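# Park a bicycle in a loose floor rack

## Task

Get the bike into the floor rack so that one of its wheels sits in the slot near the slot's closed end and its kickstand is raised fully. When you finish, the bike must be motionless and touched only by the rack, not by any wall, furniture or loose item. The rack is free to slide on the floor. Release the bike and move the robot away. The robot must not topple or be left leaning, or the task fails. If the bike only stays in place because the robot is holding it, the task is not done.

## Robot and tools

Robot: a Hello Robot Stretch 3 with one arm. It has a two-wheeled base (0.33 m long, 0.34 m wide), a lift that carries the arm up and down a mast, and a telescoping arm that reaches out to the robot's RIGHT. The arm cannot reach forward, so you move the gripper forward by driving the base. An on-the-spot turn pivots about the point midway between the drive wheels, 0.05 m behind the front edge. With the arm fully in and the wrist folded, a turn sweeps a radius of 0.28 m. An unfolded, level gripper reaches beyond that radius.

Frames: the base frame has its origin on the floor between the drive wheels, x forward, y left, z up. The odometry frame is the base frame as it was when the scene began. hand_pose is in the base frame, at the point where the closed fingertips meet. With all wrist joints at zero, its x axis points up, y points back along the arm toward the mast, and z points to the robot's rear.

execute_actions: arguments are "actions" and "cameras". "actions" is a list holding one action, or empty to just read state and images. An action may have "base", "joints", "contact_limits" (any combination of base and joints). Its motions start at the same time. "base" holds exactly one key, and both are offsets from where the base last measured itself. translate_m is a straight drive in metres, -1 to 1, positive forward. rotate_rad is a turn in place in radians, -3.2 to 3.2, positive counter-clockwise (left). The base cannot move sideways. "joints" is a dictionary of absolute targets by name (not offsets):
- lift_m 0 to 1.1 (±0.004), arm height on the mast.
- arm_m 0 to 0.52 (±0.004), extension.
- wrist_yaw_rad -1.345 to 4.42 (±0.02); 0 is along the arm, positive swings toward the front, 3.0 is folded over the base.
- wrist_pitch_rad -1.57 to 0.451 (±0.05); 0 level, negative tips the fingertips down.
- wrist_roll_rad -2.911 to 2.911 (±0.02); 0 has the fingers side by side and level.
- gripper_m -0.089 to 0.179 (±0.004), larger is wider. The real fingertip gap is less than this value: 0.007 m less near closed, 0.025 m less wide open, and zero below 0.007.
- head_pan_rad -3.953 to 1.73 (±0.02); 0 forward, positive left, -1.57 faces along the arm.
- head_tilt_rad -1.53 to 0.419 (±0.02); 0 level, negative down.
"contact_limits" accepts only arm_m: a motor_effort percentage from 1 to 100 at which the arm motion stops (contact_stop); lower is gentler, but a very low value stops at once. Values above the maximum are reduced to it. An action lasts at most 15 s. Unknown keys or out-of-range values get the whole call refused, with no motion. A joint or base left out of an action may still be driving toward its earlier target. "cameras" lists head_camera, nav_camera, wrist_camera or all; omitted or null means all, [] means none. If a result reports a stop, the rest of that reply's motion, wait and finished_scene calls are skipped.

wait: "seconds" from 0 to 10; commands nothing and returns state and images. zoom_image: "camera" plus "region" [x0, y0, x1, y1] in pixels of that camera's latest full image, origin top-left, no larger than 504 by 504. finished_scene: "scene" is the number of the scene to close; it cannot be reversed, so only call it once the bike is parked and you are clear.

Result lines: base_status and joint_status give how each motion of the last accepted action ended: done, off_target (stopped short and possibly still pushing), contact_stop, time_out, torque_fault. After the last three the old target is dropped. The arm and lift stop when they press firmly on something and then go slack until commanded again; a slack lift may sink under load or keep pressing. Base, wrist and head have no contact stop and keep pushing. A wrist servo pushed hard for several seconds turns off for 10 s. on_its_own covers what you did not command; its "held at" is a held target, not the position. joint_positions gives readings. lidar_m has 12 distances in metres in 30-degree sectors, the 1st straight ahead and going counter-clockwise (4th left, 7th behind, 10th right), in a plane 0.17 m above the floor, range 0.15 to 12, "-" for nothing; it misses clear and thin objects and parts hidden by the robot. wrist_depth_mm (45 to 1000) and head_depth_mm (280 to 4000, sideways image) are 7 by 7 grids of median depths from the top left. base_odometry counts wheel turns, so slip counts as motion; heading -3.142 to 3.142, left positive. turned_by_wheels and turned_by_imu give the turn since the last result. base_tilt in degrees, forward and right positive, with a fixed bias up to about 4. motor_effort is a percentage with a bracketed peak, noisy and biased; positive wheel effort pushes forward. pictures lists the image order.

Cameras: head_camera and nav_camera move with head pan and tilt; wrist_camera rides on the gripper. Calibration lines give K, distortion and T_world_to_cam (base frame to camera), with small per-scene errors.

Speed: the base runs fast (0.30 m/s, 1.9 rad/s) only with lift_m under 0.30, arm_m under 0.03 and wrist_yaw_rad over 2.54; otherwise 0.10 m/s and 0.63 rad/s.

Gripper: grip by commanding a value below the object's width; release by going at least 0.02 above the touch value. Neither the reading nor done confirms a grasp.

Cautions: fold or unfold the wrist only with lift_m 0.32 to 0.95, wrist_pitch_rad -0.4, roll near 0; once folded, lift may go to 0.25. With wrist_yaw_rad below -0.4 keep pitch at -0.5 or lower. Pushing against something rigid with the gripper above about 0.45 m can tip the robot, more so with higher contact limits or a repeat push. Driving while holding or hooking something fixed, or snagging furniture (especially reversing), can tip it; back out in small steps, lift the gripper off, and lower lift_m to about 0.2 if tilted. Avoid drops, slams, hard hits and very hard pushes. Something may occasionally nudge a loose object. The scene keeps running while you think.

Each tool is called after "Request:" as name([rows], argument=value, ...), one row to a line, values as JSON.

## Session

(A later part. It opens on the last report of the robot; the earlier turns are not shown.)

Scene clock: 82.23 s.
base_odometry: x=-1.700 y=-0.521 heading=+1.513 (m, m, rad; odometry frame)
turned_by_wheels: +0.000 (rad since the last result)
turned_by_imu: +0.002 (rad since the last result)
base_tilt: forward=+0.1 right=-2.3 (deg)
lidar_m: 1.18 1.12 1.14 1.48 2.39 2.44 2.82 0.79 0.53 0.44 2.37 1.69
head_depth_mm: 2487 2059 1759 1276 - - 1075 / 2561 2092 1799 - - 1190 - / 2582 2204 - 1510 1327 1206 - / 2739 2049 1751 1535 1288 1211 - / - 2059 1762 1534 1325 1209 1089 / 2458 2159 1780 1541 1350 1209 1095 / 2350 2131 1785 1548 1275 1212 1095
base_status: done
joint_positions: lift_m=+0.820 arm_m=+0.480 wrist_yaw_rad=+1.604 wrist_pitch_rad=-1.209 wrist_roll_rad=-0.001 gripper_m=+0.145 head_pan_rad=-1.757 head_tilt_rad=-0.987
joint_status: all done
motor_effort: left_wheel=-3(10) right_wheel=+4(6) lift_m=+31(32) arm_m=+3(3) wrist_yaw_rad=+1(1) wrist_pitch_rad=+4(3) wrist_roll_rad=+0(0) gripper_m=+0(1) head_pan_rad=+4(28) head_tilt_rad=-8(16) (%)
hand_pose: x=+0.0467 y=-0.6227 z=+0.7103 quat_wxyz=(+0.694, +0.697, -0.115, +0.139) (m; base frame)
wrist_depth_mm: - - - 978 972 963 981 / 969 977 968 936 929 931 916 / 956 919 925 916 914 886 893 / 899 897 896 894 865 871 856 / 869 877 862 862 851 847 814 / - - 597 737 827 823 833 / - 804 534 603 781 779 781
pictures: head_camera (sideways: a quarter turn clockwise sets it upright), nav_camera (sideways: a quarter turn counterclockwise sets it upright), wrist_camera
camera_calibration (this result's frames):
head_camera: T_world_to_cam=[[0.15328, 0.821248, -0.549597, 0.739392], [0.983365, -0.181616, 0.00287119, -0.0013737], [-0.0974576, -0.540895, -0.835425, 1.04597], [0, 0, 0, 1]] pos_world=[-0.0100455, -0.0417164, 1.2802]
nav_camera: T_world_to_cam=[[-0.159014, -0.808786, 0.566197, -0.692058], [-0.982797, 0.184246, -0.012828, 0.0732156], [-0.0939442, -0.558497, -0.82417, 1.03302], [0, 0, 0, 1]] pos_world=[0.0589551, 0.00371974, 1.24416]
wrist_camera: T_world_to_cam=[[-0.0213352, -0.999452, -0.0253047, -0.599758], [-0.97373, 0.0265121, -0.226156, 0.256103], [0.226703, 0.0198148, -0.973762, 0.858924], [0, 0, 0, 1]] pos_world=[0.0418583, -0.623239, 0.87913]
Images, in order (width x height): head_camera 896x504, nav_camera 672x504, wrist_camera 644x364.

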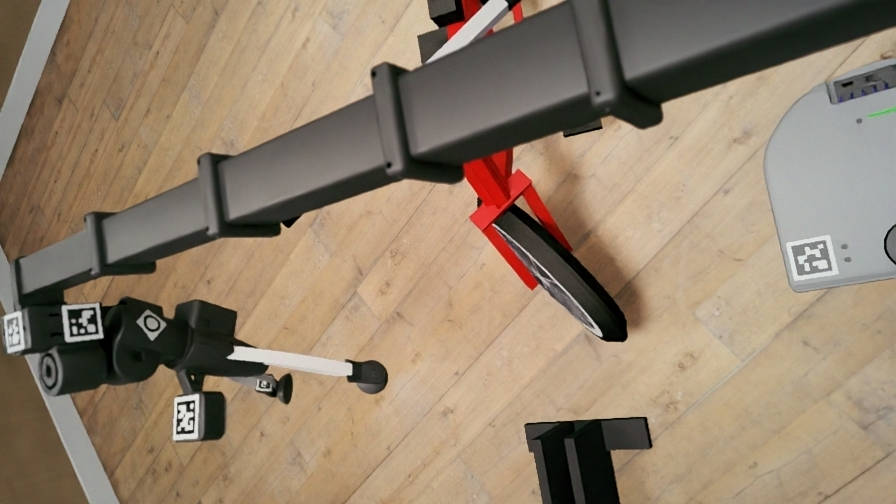

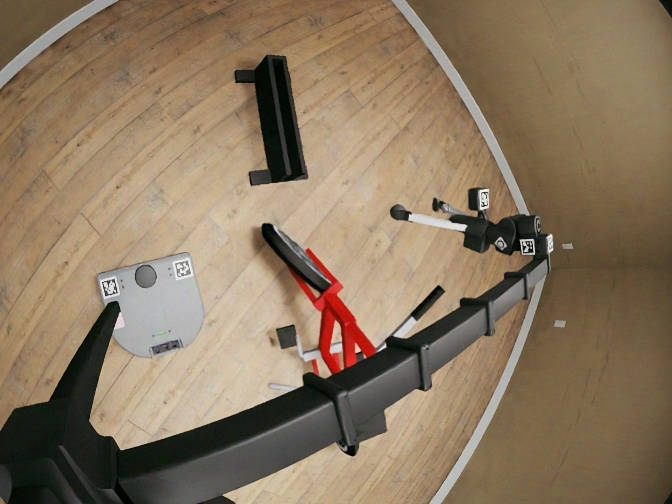

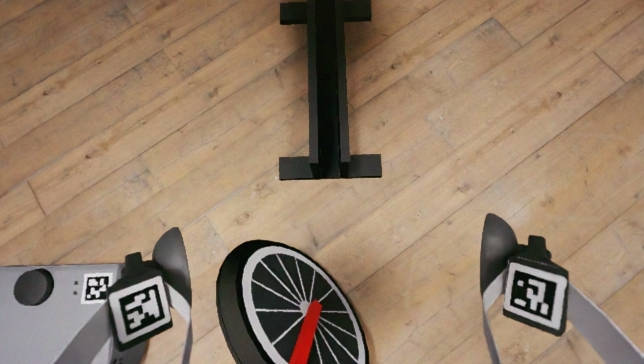

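Request:
execute_actions([
  {"base": {"translate_m": -0.347}, "joints": {"arm_m": 0.30, "wrist_yaw_rad": 1.57, "wrist_roll_rad": 0.86, "gripper_m": 0.115, "head_pan_rad": -1.35, "head_tilt_rad": -1.0}},
], cameras=["wrist_camera", "head_camera"])

Scene clock: 88.23 s.
base_odometry: x=-1.720 y=-0.868 heading=+1.513 (m, m, rad; odometry frame)
turned_by_wheels: +0.000 (rad since the last result)
turned_by_imu: +0.001 (rad since the last result)
base_tilt: forward=+0.1 right=-2.3 (deg)
lidar_m: 1.49 1.40 1.43 1.86 2.19 2.24 2.50 0.75 0.50 0.45 0.58 2.12
head_depth_mm: 2542 - 1712 1522 1128 1181 1084 / 2560 2198 - 1527 1135 1205 1120 / 2491 2074 1742 887 1287 1199 - / 2464 2131 1739 1509 1333 1209 1110 / 2418 2090 1760 1540 1313 1207 1092 / 2348 2114 1789 1542 1325 1211 1095 / 2243 2088 1789 1530 1362 1210 1099
base_status: done
joint_positions: lift_m=+0.820 arm_m=+0.300 wrist_yaw_rad=+1.577 wrist_pitch_rad=-1.165 wrist_roll_rad=+0.853 gripper_m=+0.115 head_pan_rad=-1.357 head_tilt_rad=-0.988
joint_status: all done
motor_effort: left_wheel=+2(10) right_wheel=-4(24) lift_m=+26(31) arm_m=-1(0) wrist_yaw_rad=-5(9) wrist_pitch_rad=-17(35) wrist_roll_rad=+3(4) gripper_m=+6(79) head_pan_rad=+3(27) head_tilt_rad=-7(8) (%)
hand_pose: x=+0.0576 y=-0.4448 z=+0.7138 quat_wxyz=(+0.573, +0.691, -0.414, -0.155) (m; base frame)
wrist_depth_mm: - - - 943 876 144 736 / - - - 928 874 154 733 / - - - 740 541 755 721 / - - - 912 369 737 707 / - - 968 899 814 489 685 / - - 964 879 807 322 493 / - - 943 886 793 739 308
pictures: head_camera (sideways: a quarter turn clockwise sets it upright), wrist_camera
camera_calibration (this result's frames):
head_camera: T_world_to_cam=[[-0.178852, 0.81629, -0.549256, 0.740974], [0.976418, 0.21587, 0.00287263, -0.0013332], [0.120913, -0.53579, -0.835649, 1.04493], [0, 0, 0, 1]] pos_world=[0.00748191, -0.0447018, 1.28018]
wrist_camera: T_world_to_cam=[[-0.721354, -0.616007, -0.316517, -0.00295966], [-0.61416, 0.780199, -0.118734, 0.500627], [0.320087, 0.108743, -0.941127, 0.867162], [0, 0, 0, 1]] pos_world=[0.0277623, -0.48671, 0.874614]
Images, in order (width x height): head_camera 896x504, wrist_camera 644x364.

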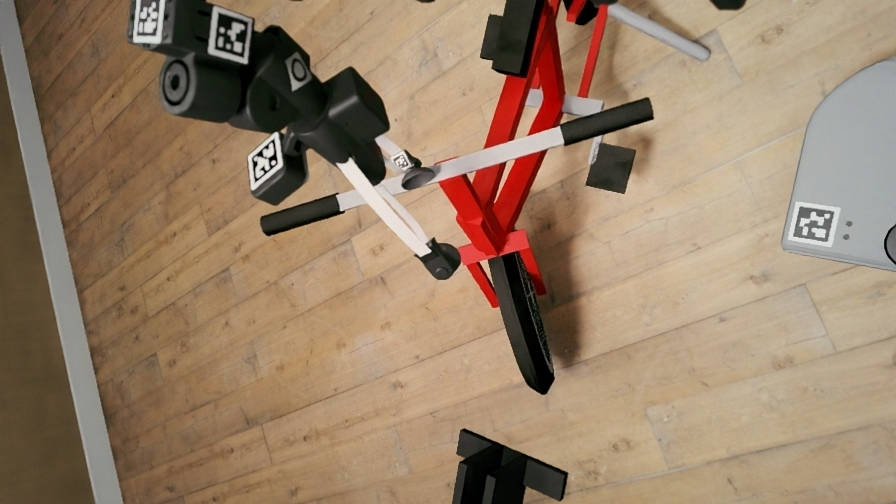

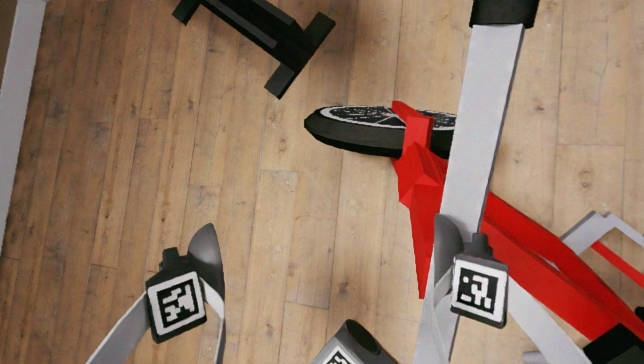

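Request:
execute_actions([
  {"joints": {"lift_m": 0.86}},
], cameras=["wrist_camera", "head_camera"])

Scene clock: 89.47 s.
base_odometry: x=-1.720 y=-0.868 heading=+1.513 (m, m, rad; odometry frame)
turned_by_wheels: +0.000 (rad since the last result)
turned_by_imu: +0.000 (rad since the last result)
base_tilt: forward=+0.1 right=-2.3 (deg)
lidar_m: 1.49 1.40 1.43 1.86 2.19 2.24 2.51 0.75 0.50 0.45 0.58 2.13
head_depth_mm: 2655 - 1755 1527 1135 1183 1085 / 2553 2134 - 1529 1133 1201 1117 / 2478 2147 1811 879 1292 1208 - / 2462 2104 1730 1513 1334 1204 1103 / 2413 2083 1772 1554 1305 1210 1094 / 2345 2108 1778 1523 1360 1204 1092 / 2274 2106 1783 1550 1362 1218 1090
base_status: not commanded
joint_positions: lift_m=+0.860 arm_m=+0.300 wrist_yaw_rad=+1.573 wrist_pitch_rad=-1.198 wrist_roll_rad=+0.857 gripper_m=+0.115 head_pan_rad=-1.357 head_tilt_rad=-0.988
joint_status: all done
motor_effort: left_wheel=-2(2) right_wheel=+3(4) lift_m=+31(32) arm_m=-1(1) wrist_yaw_rad=-3(7) wrist_pitch_rad=-1(17) wrist_roll_rad=+1(3) gripper_m=+1(6) head_pan_rad=+2(4) head_tilt_rad=-8(8) (%)
hand_pose: x=+0.0492 y=-0.4452 z=+0.7510 quat_wxyz=(+0.578, +0.687, -0.407, -0.169) (m; base frame)
wrist_depth_mm: - - - 969 897 815 774 / - - - 976 894 804 769 / - - - 760 499 813 745 / - - - 932 339 779 744 / - - - 934 303 566 576 / - - 951 911 841 - 544 / - - 977 931 820 777 306
pictures: head_camera (sideways: a quarter turn clockwise sets it upright), wrist_camera
camera_calibration (this result's frames):
head_camera: T_world_to_cam=[[-0.178852, 0.81629, -0.549256, 0.740974], [0.976418, 0.21587, 0.00287263, -0.0013332], [0.120913, -0.53579, -0.835649, 1.04493], [0, 0, 0, 1]] pos_world=[0.00748192, -0.0447018, 1.28018]
wrist_camera: T_world_to_cam=[[-0.736449, -0.609818, -0.292855, -0.0116251], [-0.611658, 0.785174, -0.0968353, 0.485837], [0.288994, 0.107813, -0.951241, 0.913648], [0, 0, 0, 1]] pos_world=[0.0245654, -0.487059, 0.912741]
Images, in order (width x height): head_camera 896x504, wrist_camera 644x364.

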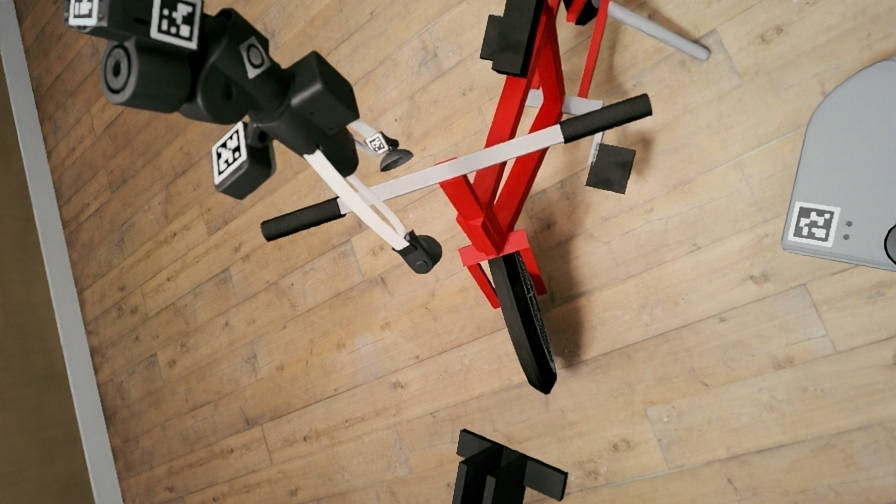

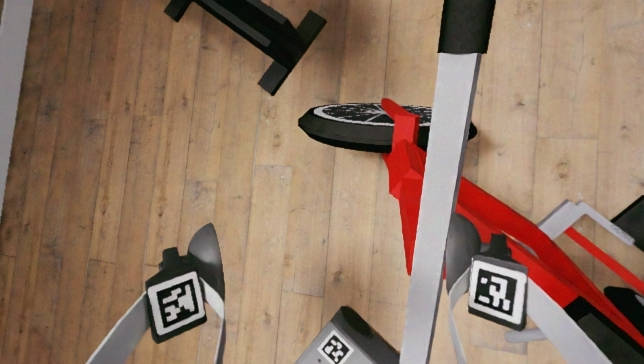

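Request:
execute_actions([
  {"base": {"translate_m": -0.055}, "joints": {"lift_m": 0.84, "wrist_roll_rad": 0.93, "arm_m": 0.297}},
], cameras=["wrist_camera", "head_camera"])

Scene clock: 92.03 s.
base_odometry: x=-1.724 y=-0.923 heading=+1.513 (m, m, rad; odometry frame)
turned_by_wheels: +0.000 (rad since the last result)
turned_by_imu: +0.000 (rad since the last result)
base_tilt: forward=+0.2 right=-2.3 (deg)
lidar_m: 1.53 1.45 1.48 1.92 2.16 2.21 2.45 0.75 0.57 0.45 0.60 2.20
head_depth_mm: 2586 - 1760 1518 1132 1196 1090 / 2561 2137 - 1532 1281 1198 1117 / 2542 2083 1759 1499 1136 1204 - / 2467 2098 1695 1015 1350 1211 1108 / 2408 2114 1767 1535 1335 1211 1095 / 2379 2105 1785 1529 1325 1214 1092 / 2282 2124 1790 1538 1360 1209 1090
base_status: done
joint_positions: lift_m=+0.840 arm_m=+0.297 wrist_yaw_rad=+1.573 wrist_pitch_rad=-1.199 wrist_roll_rad=+0.927 gripper_m=+0.115 head_pan_rad=-1.357 head_tilt_rad=-0.988
joint_status: all done
motor_effort: left_wheel=-3(10) right_wheel=+3(7) lift_m=+23(27) arm_m=-2(1) wrist_yaw_rad=-3(3) wrist_pitch_rad=-1(1) wrist_roll_rad=+1(1) gripper_m=+0(0) head_pan_rad=+3(3) head_tilt_rad=-8(7) (%)
hand_pose: x=+0.0492 y=-0.4423 z=+0.7314 quat_wxyz=(+0.564, +0.680, -0.427, -0.193) (m; base frame)
wrist_depth_mm: - - - 939 864 792 753 / - - - 947 841 810 735 / - - - 613 566 800 731 / - - - 939 363 576 566 / - - - 917 828 363 697 / - - 967 907 834 - 314 / - - 963 906 812 756 287
pictures: head_camera (sideways: a quarter turn clockwise sets it upright), wrist_camera
camera_calibration (this result's frames):
head_camera: T_world_to_cam=[[-0.178853, 0.81629, -0.549256, 0.740974], [0.976418, 0.21587, 0.00287263, -0.0013332], [0.120913, -0.53579, -0.835649, 1.04493], [0, 0, 0, 1]] pos_world=[0.00748194, -0.0447018, 1.28018]
wrist_camera: T_world_to_cam=[[-0.774564, -0.552771, -0.307401, 0.0220377], [-0.559013, 0.825655, -0.0761453, 0.48181], [0.295898, 0.112862, -0.948529, 0.894563], [0, 0, 0, 1]] pos_world=[0.0217082, -0.486589, 0.89198]
Images, in order (width x height): head_camera 896x504, wrist_camera 644x364.

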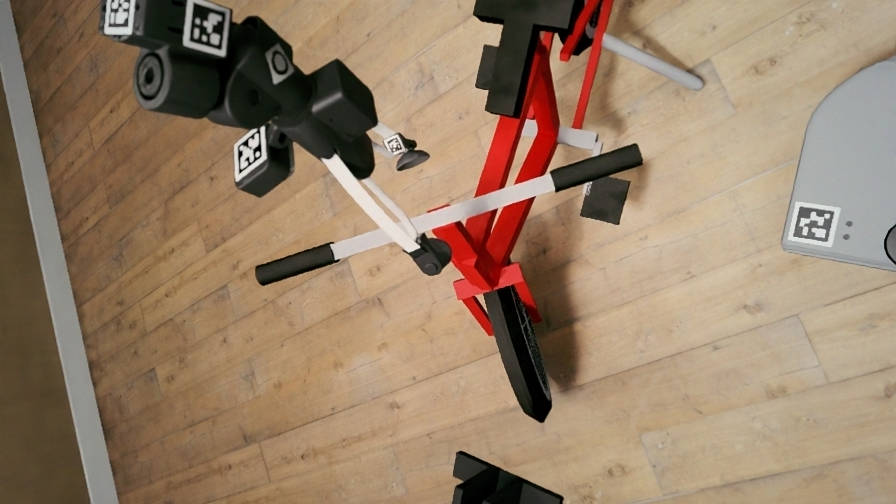

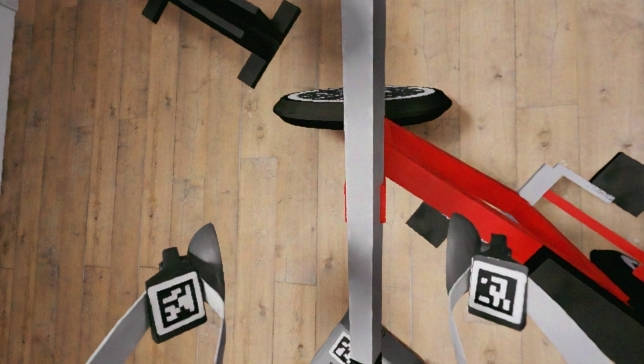

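Request:
execute_actions([
  {"base": {"translate_m": -0.007}, "joints": {"lift_m": 0.752, "arm_m": 0.286, "gripper_m": 0.09}},
], cameras=["wrist_camera", "head_camera"])

Scene clock: 93.93 s.
base_odometry: x=-1.724 y=-0.930 heading=+1.512 (m, m, rad; odometry frame)
turned_by_wheels: +0.000 (rad since the last result)
turned_by_imu: +0.000 (rad since the last result)
base_tilt: forward=+0.1 right=-2.3 (deg)
lidar_m: 1.54 1.45 1.49 1.93 2.16 2.20 2.46 0.75 0.56 0.45 0.60 2.20
head_depth_mm: 2572 2130 1715 1542 1137 1203 1081 / 2593 2087 - 1497 1281 1205 1116 / 2539 2113 1813 1470 1135 1208 - / 2475 2094 1704 1044 1346 1209 1105 / 2424 2075 1774 1521 1331 1210 1090 / 2377 2104 1768 1537 1320 1212 1095 / 2306 2116 1783 1533 1356 1210 1099
base_status: done
joint_positions: lift_m=+0.752 arm_m=+0.286 wrist_yaw_rad=+1.573 wrist_pitch_rad=-1.199 wrist_roll_rad=+0.927 gripper_m=+0.090 head_pan_rad=-1.357 head_tilt_rad=-0.988
joint_status: all done
motor_effort: left_wheel=-3(9) right_wheel=+4(7) lift_m=+23(21) arm_m=-2(1) wrist_yaw_rad=-3(3) wrist_pitch_rad=-1(1) wrist_roll_rad=+1(1) gripper_m=+0(78) head_pan_rad=+2(3) head_tilt_rad=-7(8) (%)
hand_pose: x=+0.0491 y=-0.4313 z=+0.6433 quat_wxyz=(+0.564, +0.680, -0.427, -0.193) (m; base frame)
wrist_depth_mm: - - 907 123 787 725 671 / - - 935 130 534 710 666 / - - 935 138 404 715 652 / - - 909 147 583 478 495 / - - 896 155 765 283 476 / - - 845 166 769 681 221 / - - 883 177 740 692 470
pictures: head_camera (sideways: a quarter turn clockwise sets it upright), wrist_camera
camera_calibration (this result's frames):
head_camera: T_world_to_cam=[[-0.178874, 0.816285, -0.549256, 0.740974], [0.976412, 0.215895, 0.00287263, -0.00133316], [0.120927, -0.535787, -0.835649, 1.04493], [0, 0, 0, 1]] pos_world=[0.00748309, -0.0447017, 1.28018]
wrist_camera: T_world_to_cam=[[-0.774729, -0.552656, -0.307191, 0.000927636], [-0.558918, 0.825736, -0.0759709, 0.46591], [0.295644, 0.112837, -0.948611, 0.809916], [0, 0, 0, 1]] pos_world=[0.0216771, -0.475595, 0.803975]
Images, in order (width x height): head_camera 896x504, wrist_camera 644x364.

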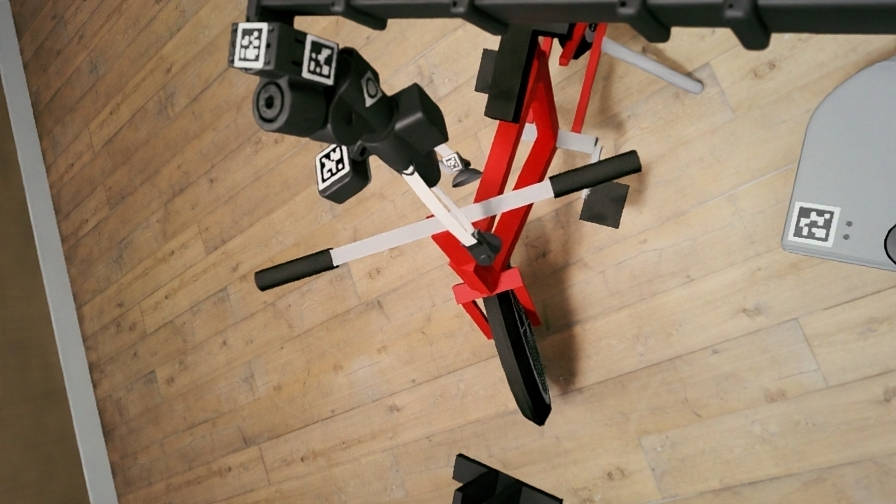

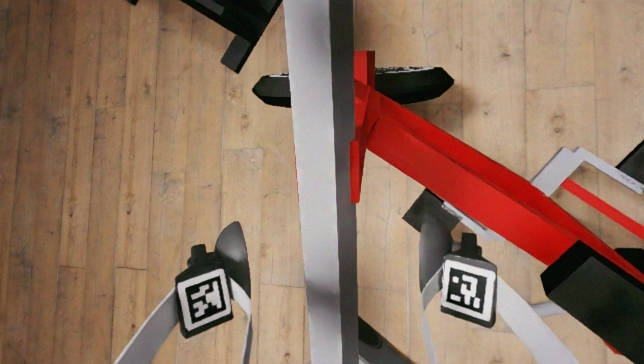

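Request:
execute_actions(actions=[])

Scene clock: 94.43 s.
base_odometry: x=-1.724 y=-0.930 heading=+1.512 (m, m, rad; odometry frame)
turned_by_wheels: +0.000 (rad since the last result)
turned_by_imu: +0.000 (rad since the last result)
base_tilt: forward=+0.1 right=-2.3 (deg)
lidar_m: 1.54 1.46 1.48 1.93 2.16 2.21 2.45 0.75 0.56 0.45 0.60 2.20
head_depth_mm: 2574 2165 1734 1545 1138 1203 1084 / 2578 2100 - 1499 1283 1206 1117 / 2525 2069 1818 1481 1134 1210 - / 2470 2113 1704 1044 1347 1204 1103 / 2428 2119 1783 1530 1333 1207 1092 / 2355 2107 1789 1538 1305 1209 1090 / 2269 2124 1777 1542 1341 1212 1094
base_status: done
joint_positions: lift_m=+0.752 arm_m=+0.286 wrist_yaw_rad=+1.573 wrist_pitch_rad=-1.199 wrist_roll_rad=+0.927 gripper_m=+0.090 head_pan_rad=-1.357 head_tilt_rad=-0.988
joint_status: all done
motor_effort: left_wheel=-3(9) right_wheel=+4(7) lift_m=+22(21) arm_m=-2(1) wrist_yaw_rad=-2(3) wrist_pitch_rad=-1(1) wrist_roll_rad=+1(1) gripper_m=+0(78) head_pan_rad=+3(3) head_tilt_rad=-8(8) (%)
hand_pose: x=+0.0491 y=-0.4313 z=+0.6433 quat_wxyz=(+0.564, +0.680, -0.427, -0.193) (m; base frame)
wrist_depth_mm: - - 917 123 800 735 670 / - - 937 130 534 708 675 / - - 924 138 403 711 655 / - - 924 147 584 475 498 / - - 906 155 752 283 474 / - - 843 166 757 687 221 / - - 880 176 742 700 467
pictures: head_camera (sideways: a quarter turn clockwise sets it upright), nav_camera (sideways: a quarter turn counterclockwise sets it upright), wrist_camera
camera_calibration (this result's frames):
head_camera: T_world_to_cam=[[-0.178874, 0.816285, -0.549256, 0.740974], [0.976412, 0.215895, 0.00287263, -0.00133316], [0.120927, -0.535787, -0.835649, 1.04493], [0, 0, 0, 1]] pos_world=[0.00748308, -0.0447017, 1.28018]
nav_camera: T_world_to_cam=[[0.168738, -0.807049, 0.565861, -0.69362], [-0.976914, -0.213248, -0.0128283, 0.0731801], [0.131022, -0.550633, -0.824401, 1.03194], [0, 0, 0, 1]] pos_world=[0.0533234, 0.0240432, 1.24417]
wrist_camera: T_world_to_cam=[[-0.77473, -0.552655, -0.307191, 0.000927608], [-0.558917, 0.825736, -0.0759708, 0.46591], [0.295644, 0.112837, -0.948611, 0.809916], [0, 0, 0, 1]] pos_world=[0.0216771, -0.475595, 0.803975]
Images, in order (width x height): head_camera 896x504, nav_camera 672x504, wrist_camera 644x364.

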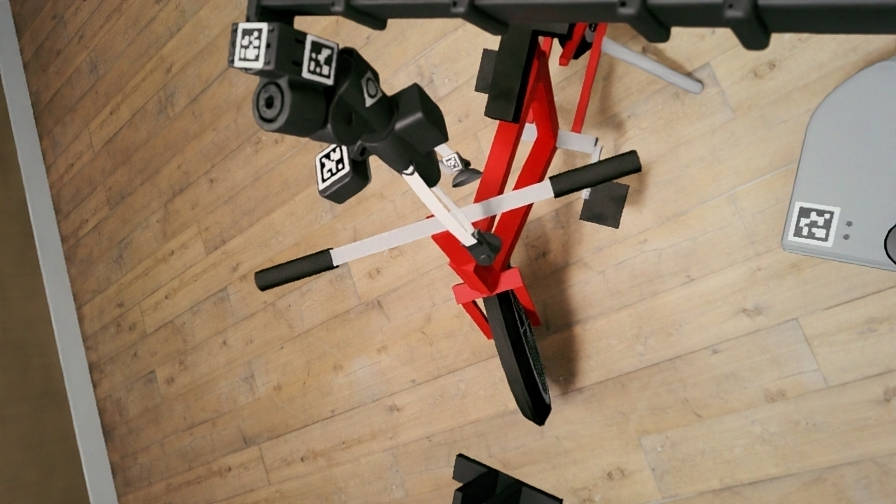

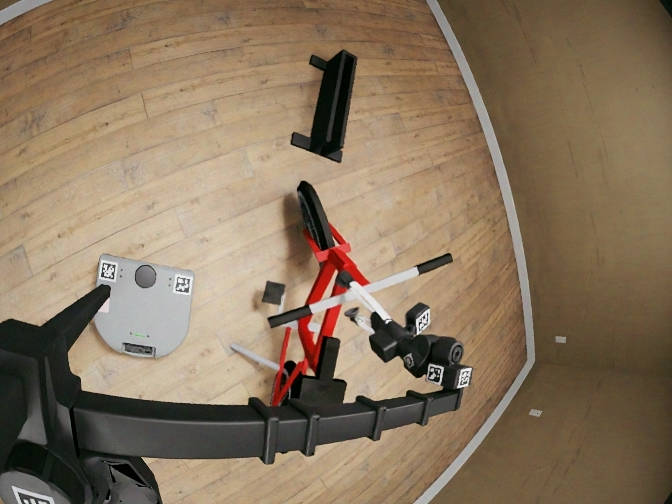

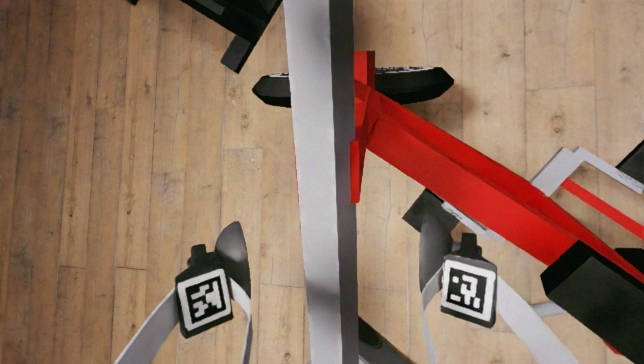

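Request:
execute_actions([
  {"joints": {"lift_m": 0.744, "gripper_m": -0.02}},
], cameras=["head_camera", "wrist_camera"])

Scene clock: 96.13 s.
base_odometry: x=-1.724 y=-0.930 heading=+1.513 (m, m, rad; odometry frame)
turned_by_wheels: +0.000 (rad since the last result)
turned_by_imu: +0.000 (rad since the last result)
base_tilt: forward=+0.1 right=-2.3 (deg)
lidar_m: 1.54 1.45 1.48 1.93 2.16 2.20 2.45 0.75 0.56 0.44 0.60 2.21
head_depth_mm: 2570 2100 - 1527 1136 1200 1088 / 2586 2125 - 1501 1280 1201 1120 / 2572 2088 1831 1500 1138 1205 - / 2449 2092 1692 1029 1349 1210 1102 / 2429 2109 1767 1542 1323 1209 1090 / 2376 2098 1776 1537 1306 1213 1086 / 2306 2087 1776 1533 1353 1210 1088
base_status: not commanded
joint_positions: lift_m=+0.744 arm_m=+0.286 wrist_yaw_rad=+1.573 wrist_pitch_rad=-1.196 wrist_roll_rad=+0.927 gripper_m=-0.019 head_pan_rad=-1.357 head_tilt_rad=-0.988
joint_status: all done
motor_effort: left_wheel=+0(3) right_wheel=-2(4) lift_m=+26(24) arm_m=-1(2) wrist_yaw_rad=-3(3) wrist_pitch_rad=-3(3) wrist_roll_rad=+1(1) gripper_m=-19(91) head_pan_rad=+3(3) head_tilt_rad=-8(8) (%)
hand_pose: x=+0.0498 y=-0.4312 z=+0.6354 quat_wxyz=(+0.563, +0.681, -0.428, -0.192) (m; base frame)
wrist_depth_mm: - - 906 115 776 715 659 / - - 914 122 513 712 661 / - - 910 129 281 703 643 / - - 923 137 578 461 623 / - - 892 142 726 275 415 / - - 904 149 724 679 213 / - 961 852 162 724 665 616
pictures: head_camera (sideways: a quarter turn clockwise sets it upright), wrist_camera
camera_calibration (this result's frames):
head_camera: T_world_to_cam=[[-0.178874, 0.816285, -0.549256, 0.740974], [0.976412, 0.215896, 0.00287263, -0.00133316], [0.120927, -0.535786, -0.835649, 1.04493], [0, 0, 0, 1]] pos_world=[0.00748309, -0.0447017, 1.28018]
wrist_camera: T_world_to_cam=[[-0.773785, -0.552663, -0.309549, 0.000580362], [-0.558694, 0.82573, -0.0776666, 0.466709], [0.298527, 0.112846, -0.947706, 0.80145], [0, 0, 0, 1]] pos_world=[0.0219419, -0.475495, 0.795967]
Images, in order (width x height): head_camera 896x504, wrist_camera 644x364.

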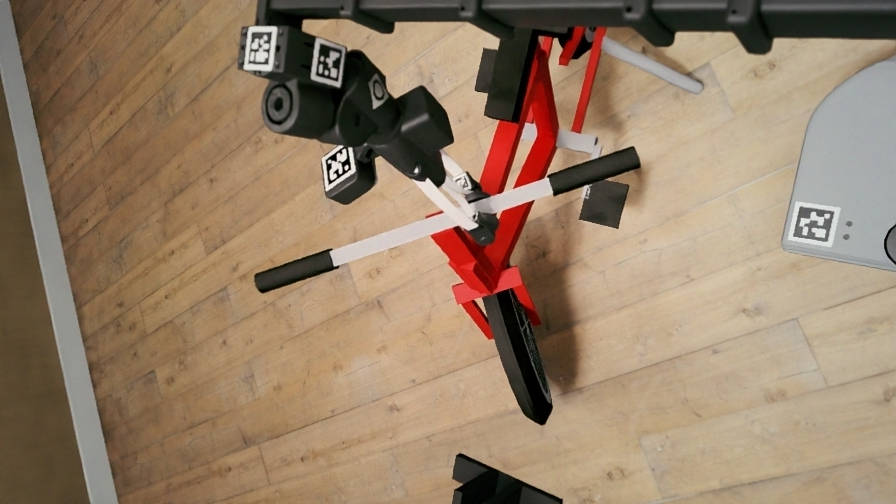

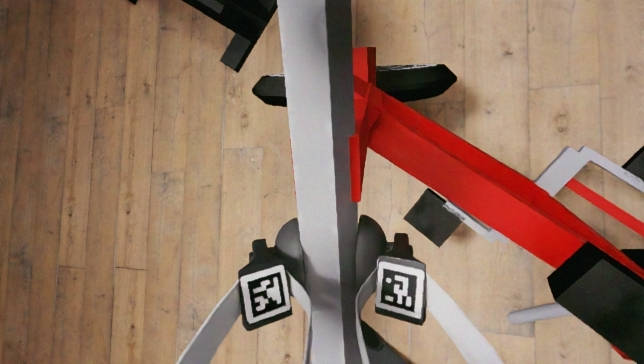

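Request:
execute_actions([
  {"joints": {"lift_m": 0.768, "arm_m": 0.365, "wrist_roll_rad": 1.0}},
], cameras=["head_camera", "wrist_camera"])

Scene clock: 98.10 s.
base_odometry: x=-1.724 y=-0.930 heading=+1.512 (m, m, rad; odometry frame)
turned_by_wheels: +0.000 (rad since the last result)
turned_by_imu: +0.000 (rad since the last result)
base_tilt: forward=+0.2 right=-2.4 (deg)
lidar_m: 1.54 1.45 1.49 1.92 2.16 2.20 2.45 0.77 0.56 0.44 0.62 2.21
head_depth_mm: 2543 2261 1735 1523 1157 1205 1090 / 2567 2208 - 1528 1276 1203 1123 / 2537 2120 1785 1089 1286 1208 - / 2451 2109 1723 1036 1347 1205 1108 / 2407 2123 1780 1542 1338 1206 1088 / 2362 2086 1801 1541 1331 1210 1098 / 2266 2113 1771 1542 1365 1215 1092
base_status: not commanded
joint_positions: lift_m=+0.768 arm_m=+0.364 wrist_yaw_rad=+1.588 wrist_pitch_rad=-1.189 wrist_roll_rad=+0.995 gripper_m=-0.019 head_pan_rad=-1.357 head_tilt_rad=-0.988
joint_status: all done
on_its_own: wrist_yaw_rad is at rest, and its effort (-17) is outside its rest range (-12 to +12)
motor_effort: left_wheel=-4(9) right_wheel=+8(19) lift_m=+21(39) arm_m=+7(9) wrist_yaw_rad=-17(17) wrist_pitch_rad=-6(21) wrist_roll_rad=+2(7) gripper_m=-21(22) head_pan_rad=+4(3) head_tilt_rad=-7(7) (%)
hand_pose: x=+0.0515 y=-0.5082 z=+0.6601 quat_wxyz=(+0.549, +0.678, -0.443, -0.209) (m; base frame)
wrist_depth_mm: - - 937 129 793 737 678 / - - 948 134 795 732 679 / - - 975 141 756 724 668 / - - 952 148 292 687 500 / - - 957 151 591 289 652 / - - 942 157 749 708 231 / - - 935 171 759 686 222
pictures: head_camera (sideways: a quarter turn clockwise sets it upright), wrist_camera
camera_calibration (this result's frames):
head_camera: T_world_to_cam=[[-0.178874, 0.816286, -0.549255, 0.740973], [0.976412, 0.215895, 0.00287263, -0.00133317], [0.120927, -0.535786, -0.83565, 1.04493], [0, 0, 0, 1]] pos_world=[0.00748308, -0.0447017, 1.28018]
wrist_camera: T_world_to_cam=[[-0.796756, -0.507626, -0.327866, 0.00309663], [-0.518596, 0.852893, -0.0602562, 0.533372], [0.310222, 0.122021, -0.942801, 0.833873], [0, 0, 0, 1]] pos_world=[0.0203858, -0.555087, 0.81933]
Images, in order (width x height): head_camera 896x504, wrist_camera 644x364.

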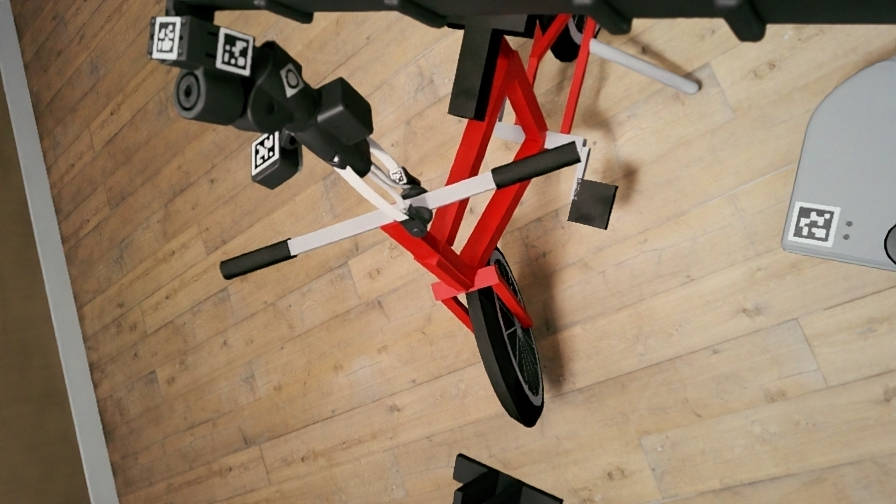

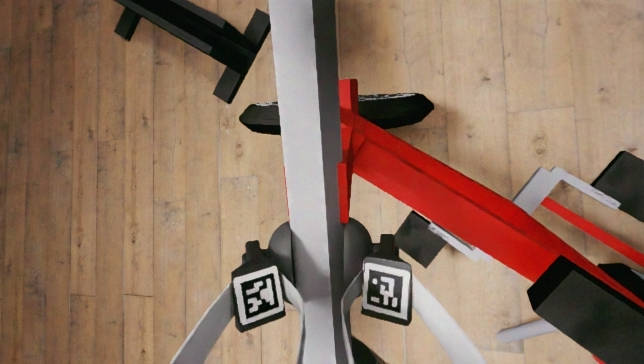

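Request:
execute_actions([
  {"base": {"translate_m": 0.035}, "joints": {"lift_m": 0.786, "arm_m": 0.43, "wrist_roll_rad": 1.1, "head_pan_rad": -1.1, "head_tilt_rad": -0.95}},
], cameras=["head_camera", "wrist_camera"])

Scene clock: 99.97 s.
base_odometry: x=-1.722 y=-0.895 heading=+1.512 (m, m, rad; odometry frame)
turned_by_wheels: +0.000 (rad since the last result)
turned_by_imu: +0.000 (rad since the last result)
base_tilt: forward=+0.1 right=-2.3 (deg)
lidar_m: 1.51 1.43 1.46 1.89 2.18 2.22 2.48 0.81 0.56 0.67 0.65 2.16
head_depth_mm: 2480 2193 1875 1529 1123 1218 1092 / 2452 2208 1796 1058 1324 1210 1111 / 2423 2228 1824 1148 1332 1219 1120 / 2376 2212 1833 1565 1320 1213 1111 / 2309 2220 1840 1564 1352 1218 1096 / 2255 2226 1885 1485 1374 1216 1103 / 2275 2232 1830 1485 1379 1225 1099
base_status: done
joint_positions: lift_m=+0.786 arm_m=+0.430 wrist_yaw_rad=+1.584 wrist_pitch_rad=-1.209 wrist_roll_rad=+1.079 gripper_m=-0.019 head_pan_rad=-1.107 head_tilt_rad=-0.952
joint_status: wrist_roll_rad off_target (ended at +1.079, target +1.100); the others done
on_its_own: wrist_yaw_rad is at rest, and its effort (-13) is outside its rest range (-12 to +12)
motor_effort: left_wheel=-2(13) right_wheel=+7(23) lift_m=+26(35) arm_m=+4(9) wrist_yaw_rad=-13(20) wrist_pitch_rad=+4(26) wrist_roll_rad=+11(14) gripper_m=-17(21) head_pan_rad=+3(20) head_tilt_rad=+1(9) (%)
hand_pose: x=+0.0466 y=-0.5739 z=+0.6765 quat_wxyz=(+0.534, +0.665, -0.462, -0.245) (m; base frame)
wrist_depth_mm: - - 971 140 798 721 681 / - - 935 147 798 722 672 / - - 947 147 777 737 673 / - - 940 155 309 719 504 / - - 963 154 750 299 669 / - - - 157 758 712 237 / - - 916 172 793 715 314
pictures: head_camera (sideways: a quarter turn clockwise sets it upright), wrist_camera
camera_calibration (this result's frames):
head_camera: T_world_to_cam=[[-0.365908, 0.728577, -0.57904, 0.780916], [0.892752, 0.45054, 0.002743, -0.000654196], [0.262879, -0.515935, -0.815295, 1.0176], [0, 0, 0, 1]] pos_world=[0.018822, -0.0436481, 1.28183]
wrist_camera: T_world_to_cam=[[-0.842221, -0.429733, -0.325565, 0.0164807], [-0.44698, 0.894221, -0.0240193, 0.583719], [0.301449, 0.125292, -0.945214, 0.862775], [0, 0, 0, 1]] pos_world=[0.0147084, -0.62299, 0.834893]
Images, in order (width x height): head_camera 896x504, wrist_camera 644x364.

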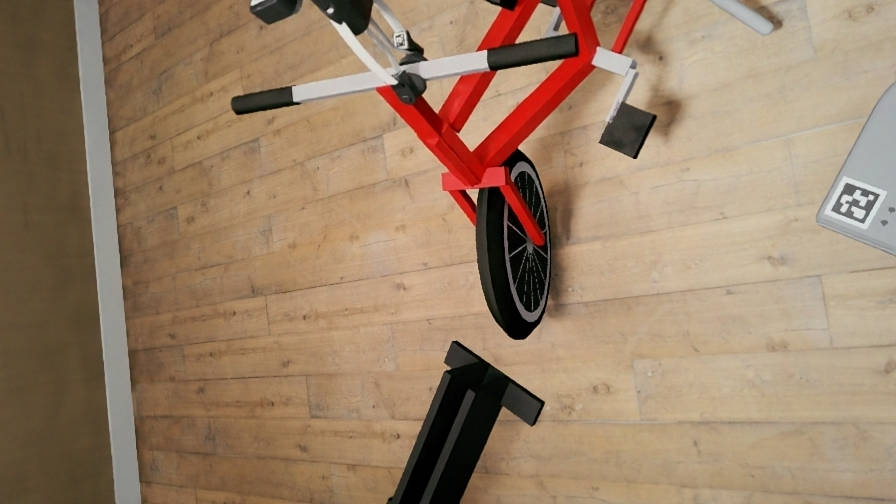

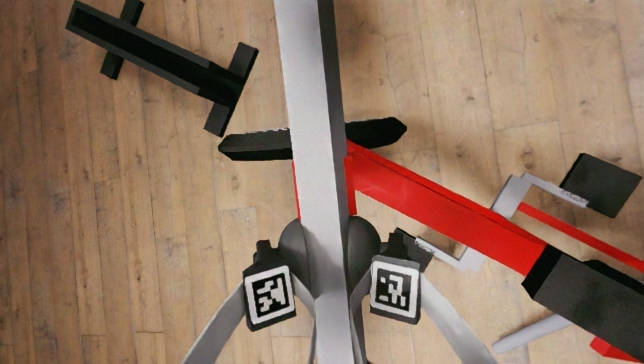

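Request:
execute_actions([
  {"base": {"translate_m": 0.015}, "joints": {"lift_m": 0.793, "arm_m": 0.44, "wrist_roll_rad": 1.68}},
], cameras=["head_camera", "wrist_camera"])

Scene clock: 101.23 s.
base_odometry: x=-1.721 y=-0.880 heading=+1.512 (m, m, rad; odometry frame)
turned_by_wheels: +0.000 (rad since the last result)
turned_by_imu: +0.000 (rad since the last result)
base_tilt: forward=+0.1 right=-2.3 (deg)
lidar_m: 1.50 1.41 1.44 1.87 2.19 2.23 2.50 0.81 0.57 0.63 0.64 2.14
head_depth_mm: 2427 2203 1750 1534 1294 1214 1090 / 2424 2198 1830 918 1324 1213 1106 / 2355 2205 1832 1565 1310 1224 1127 / 2351 2198 1844 1252 1346 1215 1112 / 2317 2253 1847 1573 1379 1221 1098 / 2311 2227 1855 1472 1379 1215 1099 / 2258 2235 1849 1492 1387 1226 1095
base_status: done
joint_positions: lift_m=+0.793 arm_m=+0.440 wrist_yaw_rad=+1.579 wrist_pitch_rad=-1.190 wrist_roll_rad=+1.667 gripper_m=-0.019 head_pan_rad=-1.107 head_tilt_rad=-0.952
joint_status: all done
motor_effort: left_wheel=+0(6) right_wheel=+1(9) lift_m=+25(32) arm_m=+3(4) wrist_yaw_rad=-8(17) wrist_pitch_rad=-5(7) wrist_roll_rad=+6(25) gripper_m=-17(18) head_pan_rad=+3(3) head_tilt_rad=+2(1) (%)
hand_pose: x=+0.0512 y=-0.5842 z=+0.6848 quat_wxyz=(+0.370, +0.568, -0.602, -0.422) (m; base frame)
wrist_depth_mm: - - 935 140 750 691 474 / - - 948 147 751 701 636 / - - 947 147 296 284 221 / - - - 155 797 713 658 / - - - 154 814 741 671 / - - - 158 815 769 701 / - - - 175 883 - 702
pictures: head_camera (sideways: a quarter turn clockwise sets it upright), wrist_camera
camera_calibration (this result's frames):
head_camera: T_world_to_cam=[[-0.365965, 0.728515, -0.579081, 0.780971], [0.892708, 0.450627, 0.00274281, -0.000653689], [0.262948, -0.515947, -0.815265, 1.01756], [0, 0, 0, 1]] pos_world=[0.0188267, -0.0436478, 1.28183]
wrist_camera: T_world_to_cam=[[-0.916571, 0.147776, -0.371563, 0.391377], [0.0855922, 0.980175, 0.178692, 0.479318], [0.390604, 0.131981, -0.911049, 0.846485], [0, 0, 0, 1]] pos_world=[-0.0129408, -0.639372, 0.830961]
Images, in order (width x height): head_camera 896x504, wrist_camera 644x364.

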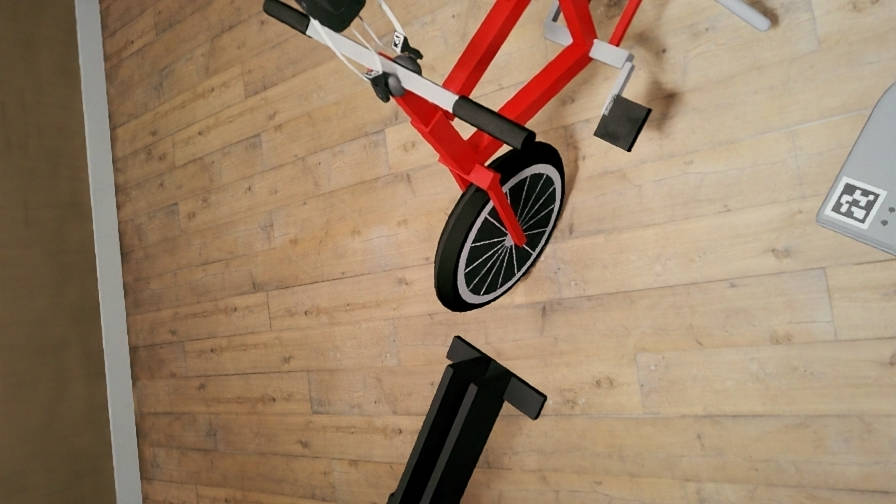

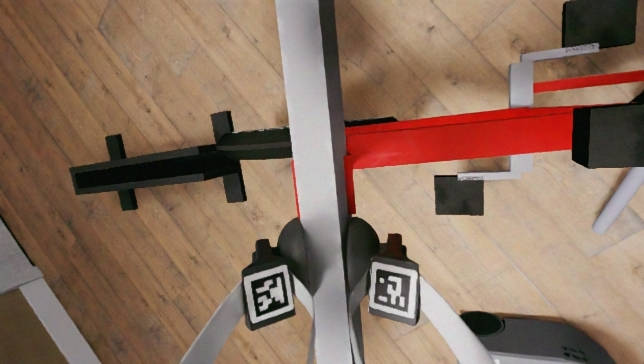

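Request:
zoom_image(camera="wrist_camera", region=[60, 90, 300, 230])

Request:
zoom_image(camera="head_camera", region=[380, 130, 620, 504])

Region (60, 90, 300, 230) of wrist_camera's 644x364 image, scaled by 2.100; it fills the top 294 rows of this view, and the rest is white.

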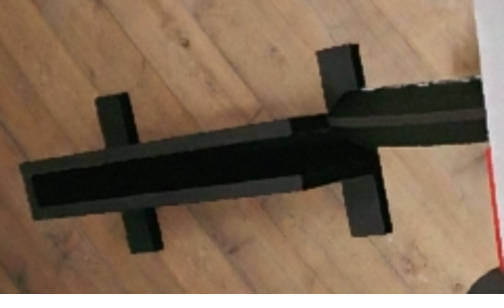

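Region (380, 130, 620, 504) of head_camera's 896x504 image, scaled by 1.348, with more detail than that image has; it fills the left 323 columns of this view, and the rest is white.

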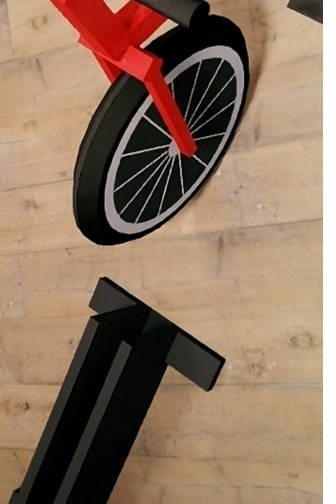

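Request:
zoom_image(camera="head_camera", region=[420, 220, 580, 420])

Region (420, 220, 580, 420) of head_camera's 896x504 image, scaled by 2.520, with more detail than that image has; it fills the left 403 columns of this view, and the rest is white.

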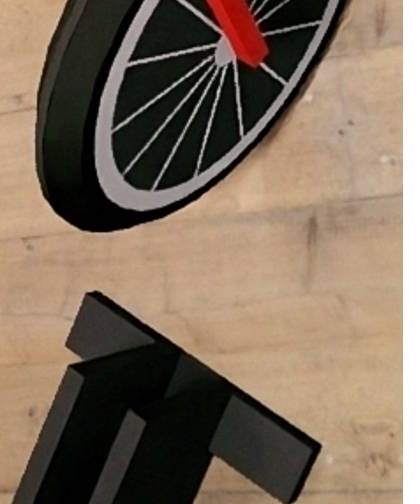

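Request:
execute_actions([
  {"joints": {"lift_m": 0.789, "wrist_roll_rad": 1.0}},
], cameras=["head_camera", "wrist_camera"])

Scene clock: 103.67 s.
base_odometry: x=-1.721 y=-0.880 heading=+1.512 (m, m, rad; odometry frame)
turned_by_wheels: +0.000 (rad since the last result)
turned_by_imu: +0.000 (rad since the last result)
base_tilt: forward=+0.2 right=-2.3 (deg)
lidar_m: 1.50 1.41 1.44 1.88 2.19 2.23 2.50 0.82 0.57 0.68 0.65 2.15
head_depth_mm: 2466 2186 1856 1505 1107 1217 1086 / 2452 2176 1756 1049 1319 1219 1106 / 2395 2208 1828 1129 1349 1226 1123 / 2378 2199 1846 1577 1322 1215 1109 / 2338 2244 1846 1579 1350 1219 1092 / 2280 2243 1849 1472 1376 1222 1101 / 2252 2255 1846 1487 1392 1226 1097
base_status: not commanded
joint_positions: lift_m=+0.791 arm_m=+0.440 wrist_yaw_rad=+1.576 wrist_pitch_rad=-1.213 wrist_roll_rad=+0.999 gripper_m=-0.019 head_pan_rad=-1.107 head_tilt_rad=-0.952
joint_status: lift_m contact_stop (moved -0.002 of -0.004); the others done
on_its_own: lift_m is slack since a contact_stop, until your next command for it
motor_effort: left_wheel=-1(4) right_wheel=+4(10) lift_m=+27(28) arm_m=+3(3) wrist_yaw_rad=-6(8) wrist_pitch_rad=+6(6) wrist_roll_rad=+0(19) gripper_m=-16(18) head_pan_rad=+3(3) head_tilt_rad=+0(0) (%)
hand_pose: x=+0.0456 y=-0.5845 z=+0.6812 quat_wxyz=(+0.552, +0.672, -0.442, -0.221) (m; base frame)
wrist_depth_mm: - - 990 144 792 746 692 / - - 934 151 816 736 691 / - - 928 153 790 738 688 / - - 980 155 768 735 676 / - - 955 156 305 551 665 / - - 939 160 772 306 524 / - - 923 172 780 710 234
pictures: head_camera (sideways: a quarter turn clockwise sets it upright), wrist_camera
camera_calibration (this result's frames):
head_camera: T_world_to_cam=[[-0.365958, 0.728502, -0.579102, 0.780998], [0.892708, 0.450627, 0.00274272, -0.000653565], [0.262957, -0.515966, -0.81525, 1.01754], [0, 0, 0, 1]] pos_world=[0.0188269, -0.0436482, 1.28183]
wrist_camera: T_world_to_cam=[[-0.812396, -0.494366, -0.309217, -0.0377011], [-0.506177, 0.861152, -0.0469203, 0.591864], [0.289479, 0.118401, -0.949833, 0.868537], [0, 0, 0, 1]] pos_world=[0.0175367, -0.631159, 0.841078]
Images, in order (width x height): head_camera 896x504, wrist_camera 644x364.

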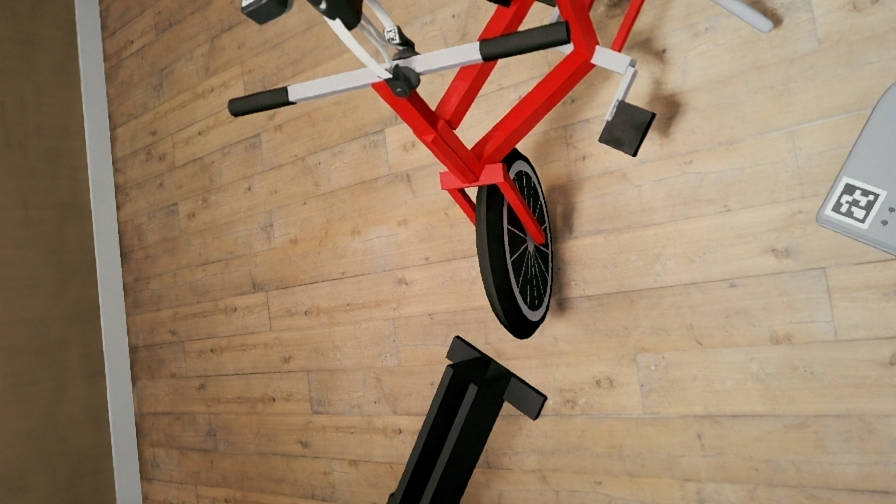

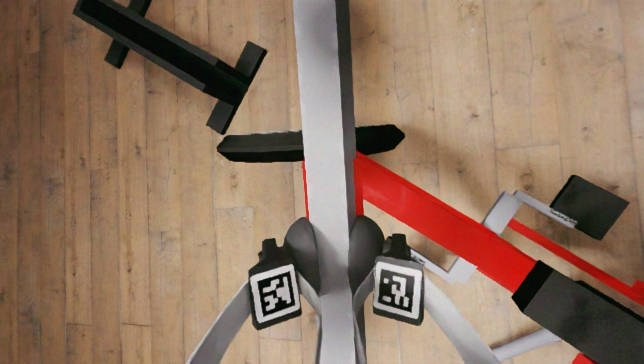

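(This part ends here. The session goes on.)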